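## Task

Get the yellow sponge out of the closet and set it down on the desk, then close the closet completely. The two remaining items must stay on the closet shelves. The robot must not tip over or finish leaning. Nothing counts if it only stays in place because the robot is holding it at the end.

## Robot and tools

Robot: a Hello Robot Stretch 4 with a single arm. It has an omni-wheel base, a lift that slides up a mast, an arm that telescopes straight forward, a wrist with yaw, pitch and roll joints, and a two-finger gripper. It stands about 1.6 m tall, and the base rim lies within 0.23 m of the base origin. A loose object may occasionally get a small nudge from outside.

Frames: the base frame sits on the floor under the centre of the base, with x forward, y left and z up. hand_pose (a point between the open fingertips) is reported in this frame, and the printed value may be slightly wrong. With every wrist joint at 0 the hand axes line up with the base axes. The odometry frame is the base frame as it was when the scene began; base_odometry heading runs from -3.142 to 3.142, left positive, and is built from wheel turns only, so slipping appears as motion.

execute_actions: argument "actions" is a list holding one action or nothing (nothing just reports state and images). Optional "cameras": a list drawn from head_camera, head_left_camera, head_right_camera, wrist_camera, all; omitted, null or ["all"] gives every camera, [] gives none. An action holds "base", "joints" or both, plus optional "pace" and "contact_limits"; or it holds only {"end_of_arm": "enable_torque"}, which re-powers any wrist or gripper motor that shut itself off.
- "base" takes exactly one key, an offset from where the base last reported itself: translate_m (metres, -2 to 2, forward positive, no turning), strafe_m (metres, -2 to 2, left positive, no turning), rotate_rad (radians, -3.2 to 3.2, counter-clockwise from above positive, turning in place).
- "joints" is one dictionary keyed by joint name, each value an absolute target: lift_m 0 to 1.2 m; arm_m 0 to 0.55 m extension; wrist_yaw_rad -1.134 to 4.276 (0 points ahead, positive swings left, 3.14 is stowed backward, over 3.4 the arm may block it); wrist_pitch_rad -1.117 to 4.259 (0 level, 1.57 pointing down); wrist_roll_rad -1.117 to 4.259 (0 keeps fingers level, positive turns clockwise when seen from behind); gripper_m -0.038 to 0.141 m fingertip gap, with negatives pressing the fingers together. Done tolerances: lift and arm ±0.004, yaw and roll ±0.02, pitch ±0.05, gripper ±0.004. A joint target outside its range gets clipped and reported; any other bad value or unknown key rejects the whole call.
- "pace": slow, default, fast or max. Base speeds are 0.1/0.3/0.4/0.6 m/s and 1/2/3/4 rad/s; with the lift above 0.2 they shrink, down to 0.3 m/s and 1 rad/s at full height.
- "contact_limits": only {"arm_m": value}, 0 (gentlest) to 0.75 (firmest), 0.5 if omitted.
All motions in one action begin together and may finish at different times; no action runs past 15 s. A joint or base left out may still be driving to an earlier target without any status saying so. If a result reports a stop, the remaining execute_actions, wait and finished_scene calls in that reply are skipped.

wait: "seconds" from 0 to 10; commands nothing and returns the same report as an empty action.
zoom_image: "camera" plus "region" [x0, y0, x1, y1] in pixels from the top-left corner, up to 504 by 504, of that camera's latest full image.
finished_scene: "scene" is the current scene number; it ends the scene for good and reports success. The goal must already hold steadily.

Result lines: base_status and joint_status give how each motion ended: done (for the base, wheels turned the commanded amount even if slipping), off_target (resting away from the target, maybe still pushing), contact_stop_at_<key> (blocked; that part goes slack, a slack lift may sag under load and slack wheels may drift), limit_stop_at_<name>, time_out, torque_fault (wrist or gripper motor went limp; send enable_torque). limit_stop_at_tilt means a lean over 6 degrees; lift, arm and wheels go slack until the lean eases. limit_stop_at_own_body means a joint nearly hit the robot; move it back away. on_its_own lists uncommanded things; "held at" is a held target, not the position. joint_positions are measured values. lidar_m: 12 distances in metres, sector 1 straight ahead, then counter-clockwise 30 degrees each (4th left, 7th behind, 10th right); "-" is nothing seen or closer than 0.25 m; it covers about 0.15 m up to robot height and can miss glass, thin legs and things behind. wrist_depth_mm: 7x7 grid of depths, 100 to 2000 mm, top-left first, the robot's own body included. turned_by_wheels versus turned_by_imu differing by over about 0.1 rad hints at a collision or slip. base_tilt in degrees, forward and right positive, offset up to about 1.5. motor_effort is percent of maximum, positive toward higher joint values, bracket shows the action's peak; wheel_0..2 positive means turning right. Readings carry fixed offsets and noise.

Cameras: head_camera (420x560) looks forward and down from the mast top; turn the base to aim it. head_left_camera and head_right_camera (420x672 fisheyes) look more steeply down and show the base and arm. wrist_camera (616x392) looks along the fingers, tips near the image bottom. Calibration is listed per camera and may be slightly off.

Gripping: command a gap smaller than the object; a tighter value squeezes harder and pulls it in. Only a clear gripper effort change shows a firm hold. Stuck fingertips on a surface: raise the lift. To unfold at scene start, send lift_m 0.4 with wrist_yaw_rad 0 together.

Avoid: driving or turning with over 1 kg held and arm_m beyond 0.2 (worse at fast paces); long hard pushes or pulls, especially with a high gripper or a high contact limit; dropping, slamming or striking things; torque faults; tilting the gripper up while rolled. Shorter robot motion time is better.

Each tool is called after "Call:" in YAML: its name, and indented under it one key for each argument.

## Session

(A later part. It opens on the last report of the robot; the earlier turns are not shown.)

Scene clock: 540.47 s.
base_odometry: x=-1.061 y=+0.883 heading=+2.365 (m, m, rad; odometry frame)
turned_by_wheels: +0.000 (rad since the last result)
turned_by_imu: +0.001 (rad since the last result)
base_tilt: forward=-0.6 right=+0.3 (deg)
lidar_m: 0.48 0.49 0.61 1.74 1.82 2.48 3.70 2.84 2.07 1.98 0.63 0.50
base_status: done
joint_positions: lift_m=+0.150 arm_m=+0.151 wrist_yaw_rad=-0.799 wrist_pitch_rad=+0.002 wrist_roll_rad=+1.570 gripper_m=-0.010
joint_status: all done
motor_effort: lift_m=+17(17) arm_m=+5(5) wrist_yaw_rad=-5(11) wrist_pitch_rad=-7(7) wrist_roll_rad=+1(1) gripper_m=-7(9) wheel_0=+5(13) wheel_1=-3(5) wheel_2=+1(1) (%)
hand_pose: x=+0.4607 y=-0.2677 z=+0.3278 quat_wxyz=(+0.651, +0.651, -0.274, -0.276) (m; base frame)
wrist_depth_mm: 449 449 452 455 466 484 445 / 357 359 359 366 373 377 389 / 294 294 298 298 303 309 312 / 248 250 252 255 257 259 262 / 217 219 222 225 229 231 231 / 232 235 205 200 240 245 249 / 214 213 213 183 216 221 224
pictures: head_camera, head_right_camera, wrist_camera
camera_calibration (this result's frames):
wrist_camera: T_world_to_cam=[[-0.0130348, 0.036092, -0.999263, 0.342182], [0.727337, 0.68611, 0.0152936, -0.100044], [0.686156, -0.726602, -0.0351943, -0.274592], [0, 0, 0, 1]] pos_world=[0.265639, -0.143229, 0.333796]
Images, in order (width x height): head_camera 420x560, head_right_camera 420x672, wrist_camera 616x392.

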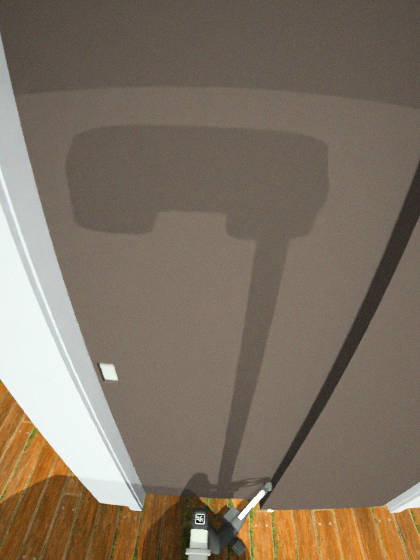

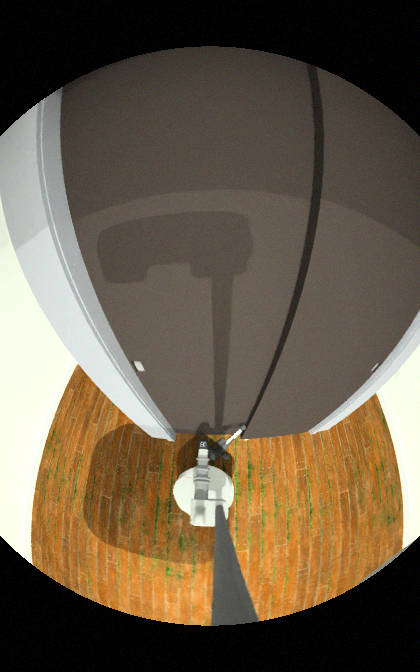

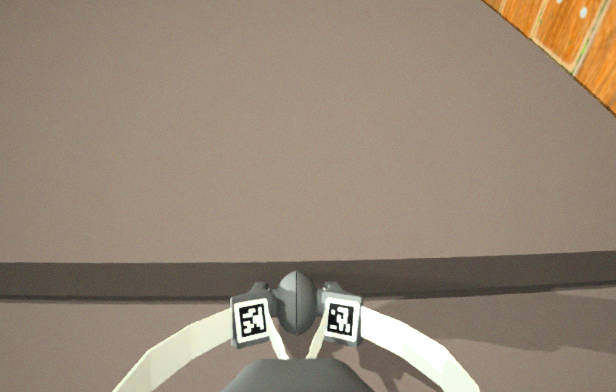

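Call:
execute_actions:
  actions:
    - {"base":{"strafe_m":-0.04},"pace":"slow"}
  cameras: ["head_camera"]

Scene clock: 547.40 s.
base_odometry: x=-1.034 y=+0.911 heading=+2.367 (m, m, rad; odometry frame)
turned_by_wheels: +0.002 (rad since the last result)
turned_by_imu: +0.002 (rad since the last result)
base_tilt: forward=-0.6 right=+0.3 (deg)
lidar_m: 0.46 0.49 0.58 1.78 1.88 2.55 3.69 2.78 2.02 1.94 0.65 0.50
base_status: done
joint_positions: lift_m=+0.150 arm_m=+0.151 wrist_yaw_rad=-0.794 wrist_pitch_rad=+0.002 wrist_roll_rad=+1.570 gripper_m=-0.010
joint_status: not commanded
on_its_own: wrist_yaw_rad is at rest, and its effort (-18) is outside its rest range (-13 to +13)
motor_effort: lift_m=+17(17) arm_m=+5(5) wrist_yaw_rad=-18(18) wrist_pitch_rad=-5(6) wrist_roll_rad=+1(1) gripper_m=-6(11) wheel_0=+20(20) wheel_1=-1(8) wheel_2=+3(3) (%)
hand_pose: x=+0.4620 y=-0.2670 z=+0.3279 quat_wxyz=(+0.652, +0.652, -0.273, -0.274) (m; base frame)
wrist_depth_mm: 427 430 433 439 449 462 430 / 345 345 349 353 362 366 377 / 286 287 289 294 296 301 306 / 243 245 248 250 254 255 258 / 212 213 216 220 223 229 229 / 225 228 188 202 232 239 243 / 211 206 210 149 213 218 220
pictures: head_camera
Images, in order (width x height): head_camera 420x560.

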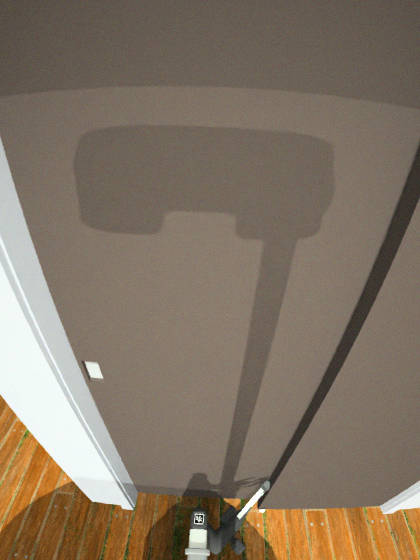

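It hit the stop. Release and check.

Call:
execute_actions:
  actions:
    - {"base":{"strafe_m":0.03},"joints":{"arm_m":0.05}}
  cameras: ["head_right_camera","head_left_camera","wrist_camera"]

Call:
zoom_image:
  camera: "head_right_camera"
  region: [40, 300, 420, 460]

Scene clock: 553.27 s.
base_odometry: x=-1.055 y=+0.890 heading=+2.367 (m, m, rad; odometry frame)
turned_by_wheels: +0.000 (rad since the last result)
turned_by_imu: +0.000 (rad since the last result)
base_tilt: forward=-0.5 right=+0.4 (deg)
lidar_m: 0.47 0.49 0.59 1.76 1.85 2.50 3.69 2.83 2.07 1.96 0.63 0.50
base_status: done
joint_positions: lift_m=+0.150 arm_m=+0.051 wrist_yaw_rad=-0.800 wrist_pitch_rad=+0.002 wrist_roll_rad=+1.570 gripper_m=-0.010
joint_status: all done
motor_effort: lift_m=+17(17) arm_m=-5(6) wrist_yaw_rad=+0(38) wrist_pitch_rad=-6(6) wrist_roll_rad=+1(1) gripper_m=-9(9) wheel_0=-1(18) wheel_1=+3(11) wheel_2=+2(6) (%)
hand_pose: x=+0.3601 y=-0.2679 z=+0.3279 quat_wxyz=(+0.651, +0.651, -0.275, -0.276) (m; base frame)
wrist_depth_mm: 683 699 707 715 715 615 445 / 564 559 569 574 580 564 449 / 459 462 469 469 477 480 449 / 387 392 397 399 402 404 413 / 338 340 345 349 349 353 353 / 301 304 205 200 309 315 327 / 312 312 309 183 314 320 327
pictures: head_left_camera, head_right_camera, wrist_camera
camera_calibration (this result's frames):
wrist_camera: T_world_to_cam=[[-0.0128168, 0.0359447, -0.999272, 0.34083], [0.728365, 0.685018, 0.0152986, -0.0273718], [0.685069, -0.727639, -0.0349606, -0.205654], [0, 0, 0, 1]] pos_world=[0.165192, -0.143143, 0.333811]
Images, in order (width x height): head_left_camera 420x672, head_right_camera 420x672, wrist_camera 616x392.

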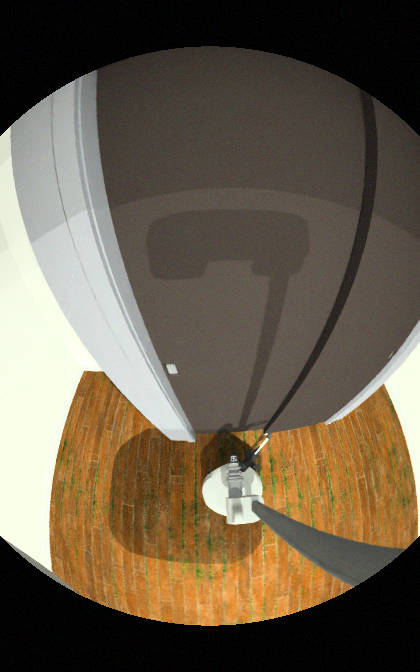

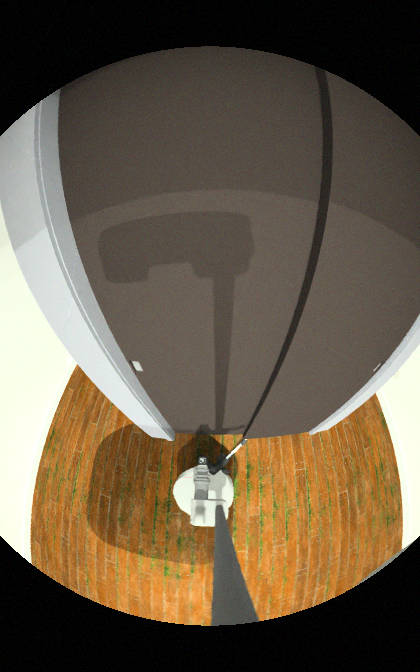

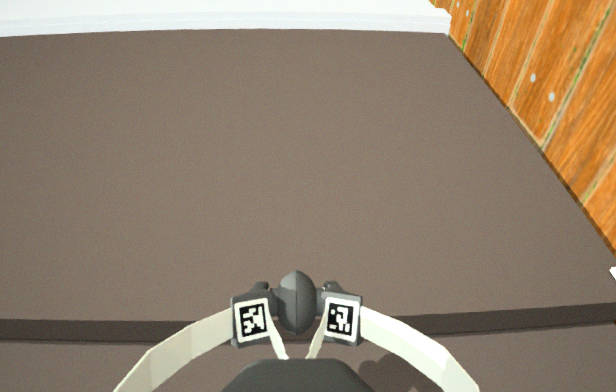

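Region (40, 300, 420, 460) of head_right_camera's 420x672 image, scaled by 1.326, with more detail than that image has; it fills the top 212 rows of this view, and the rest is white.

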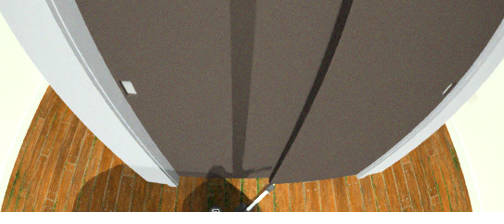

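Call:
finished_scene:
  scene: 1

The scene is finished: the task was done.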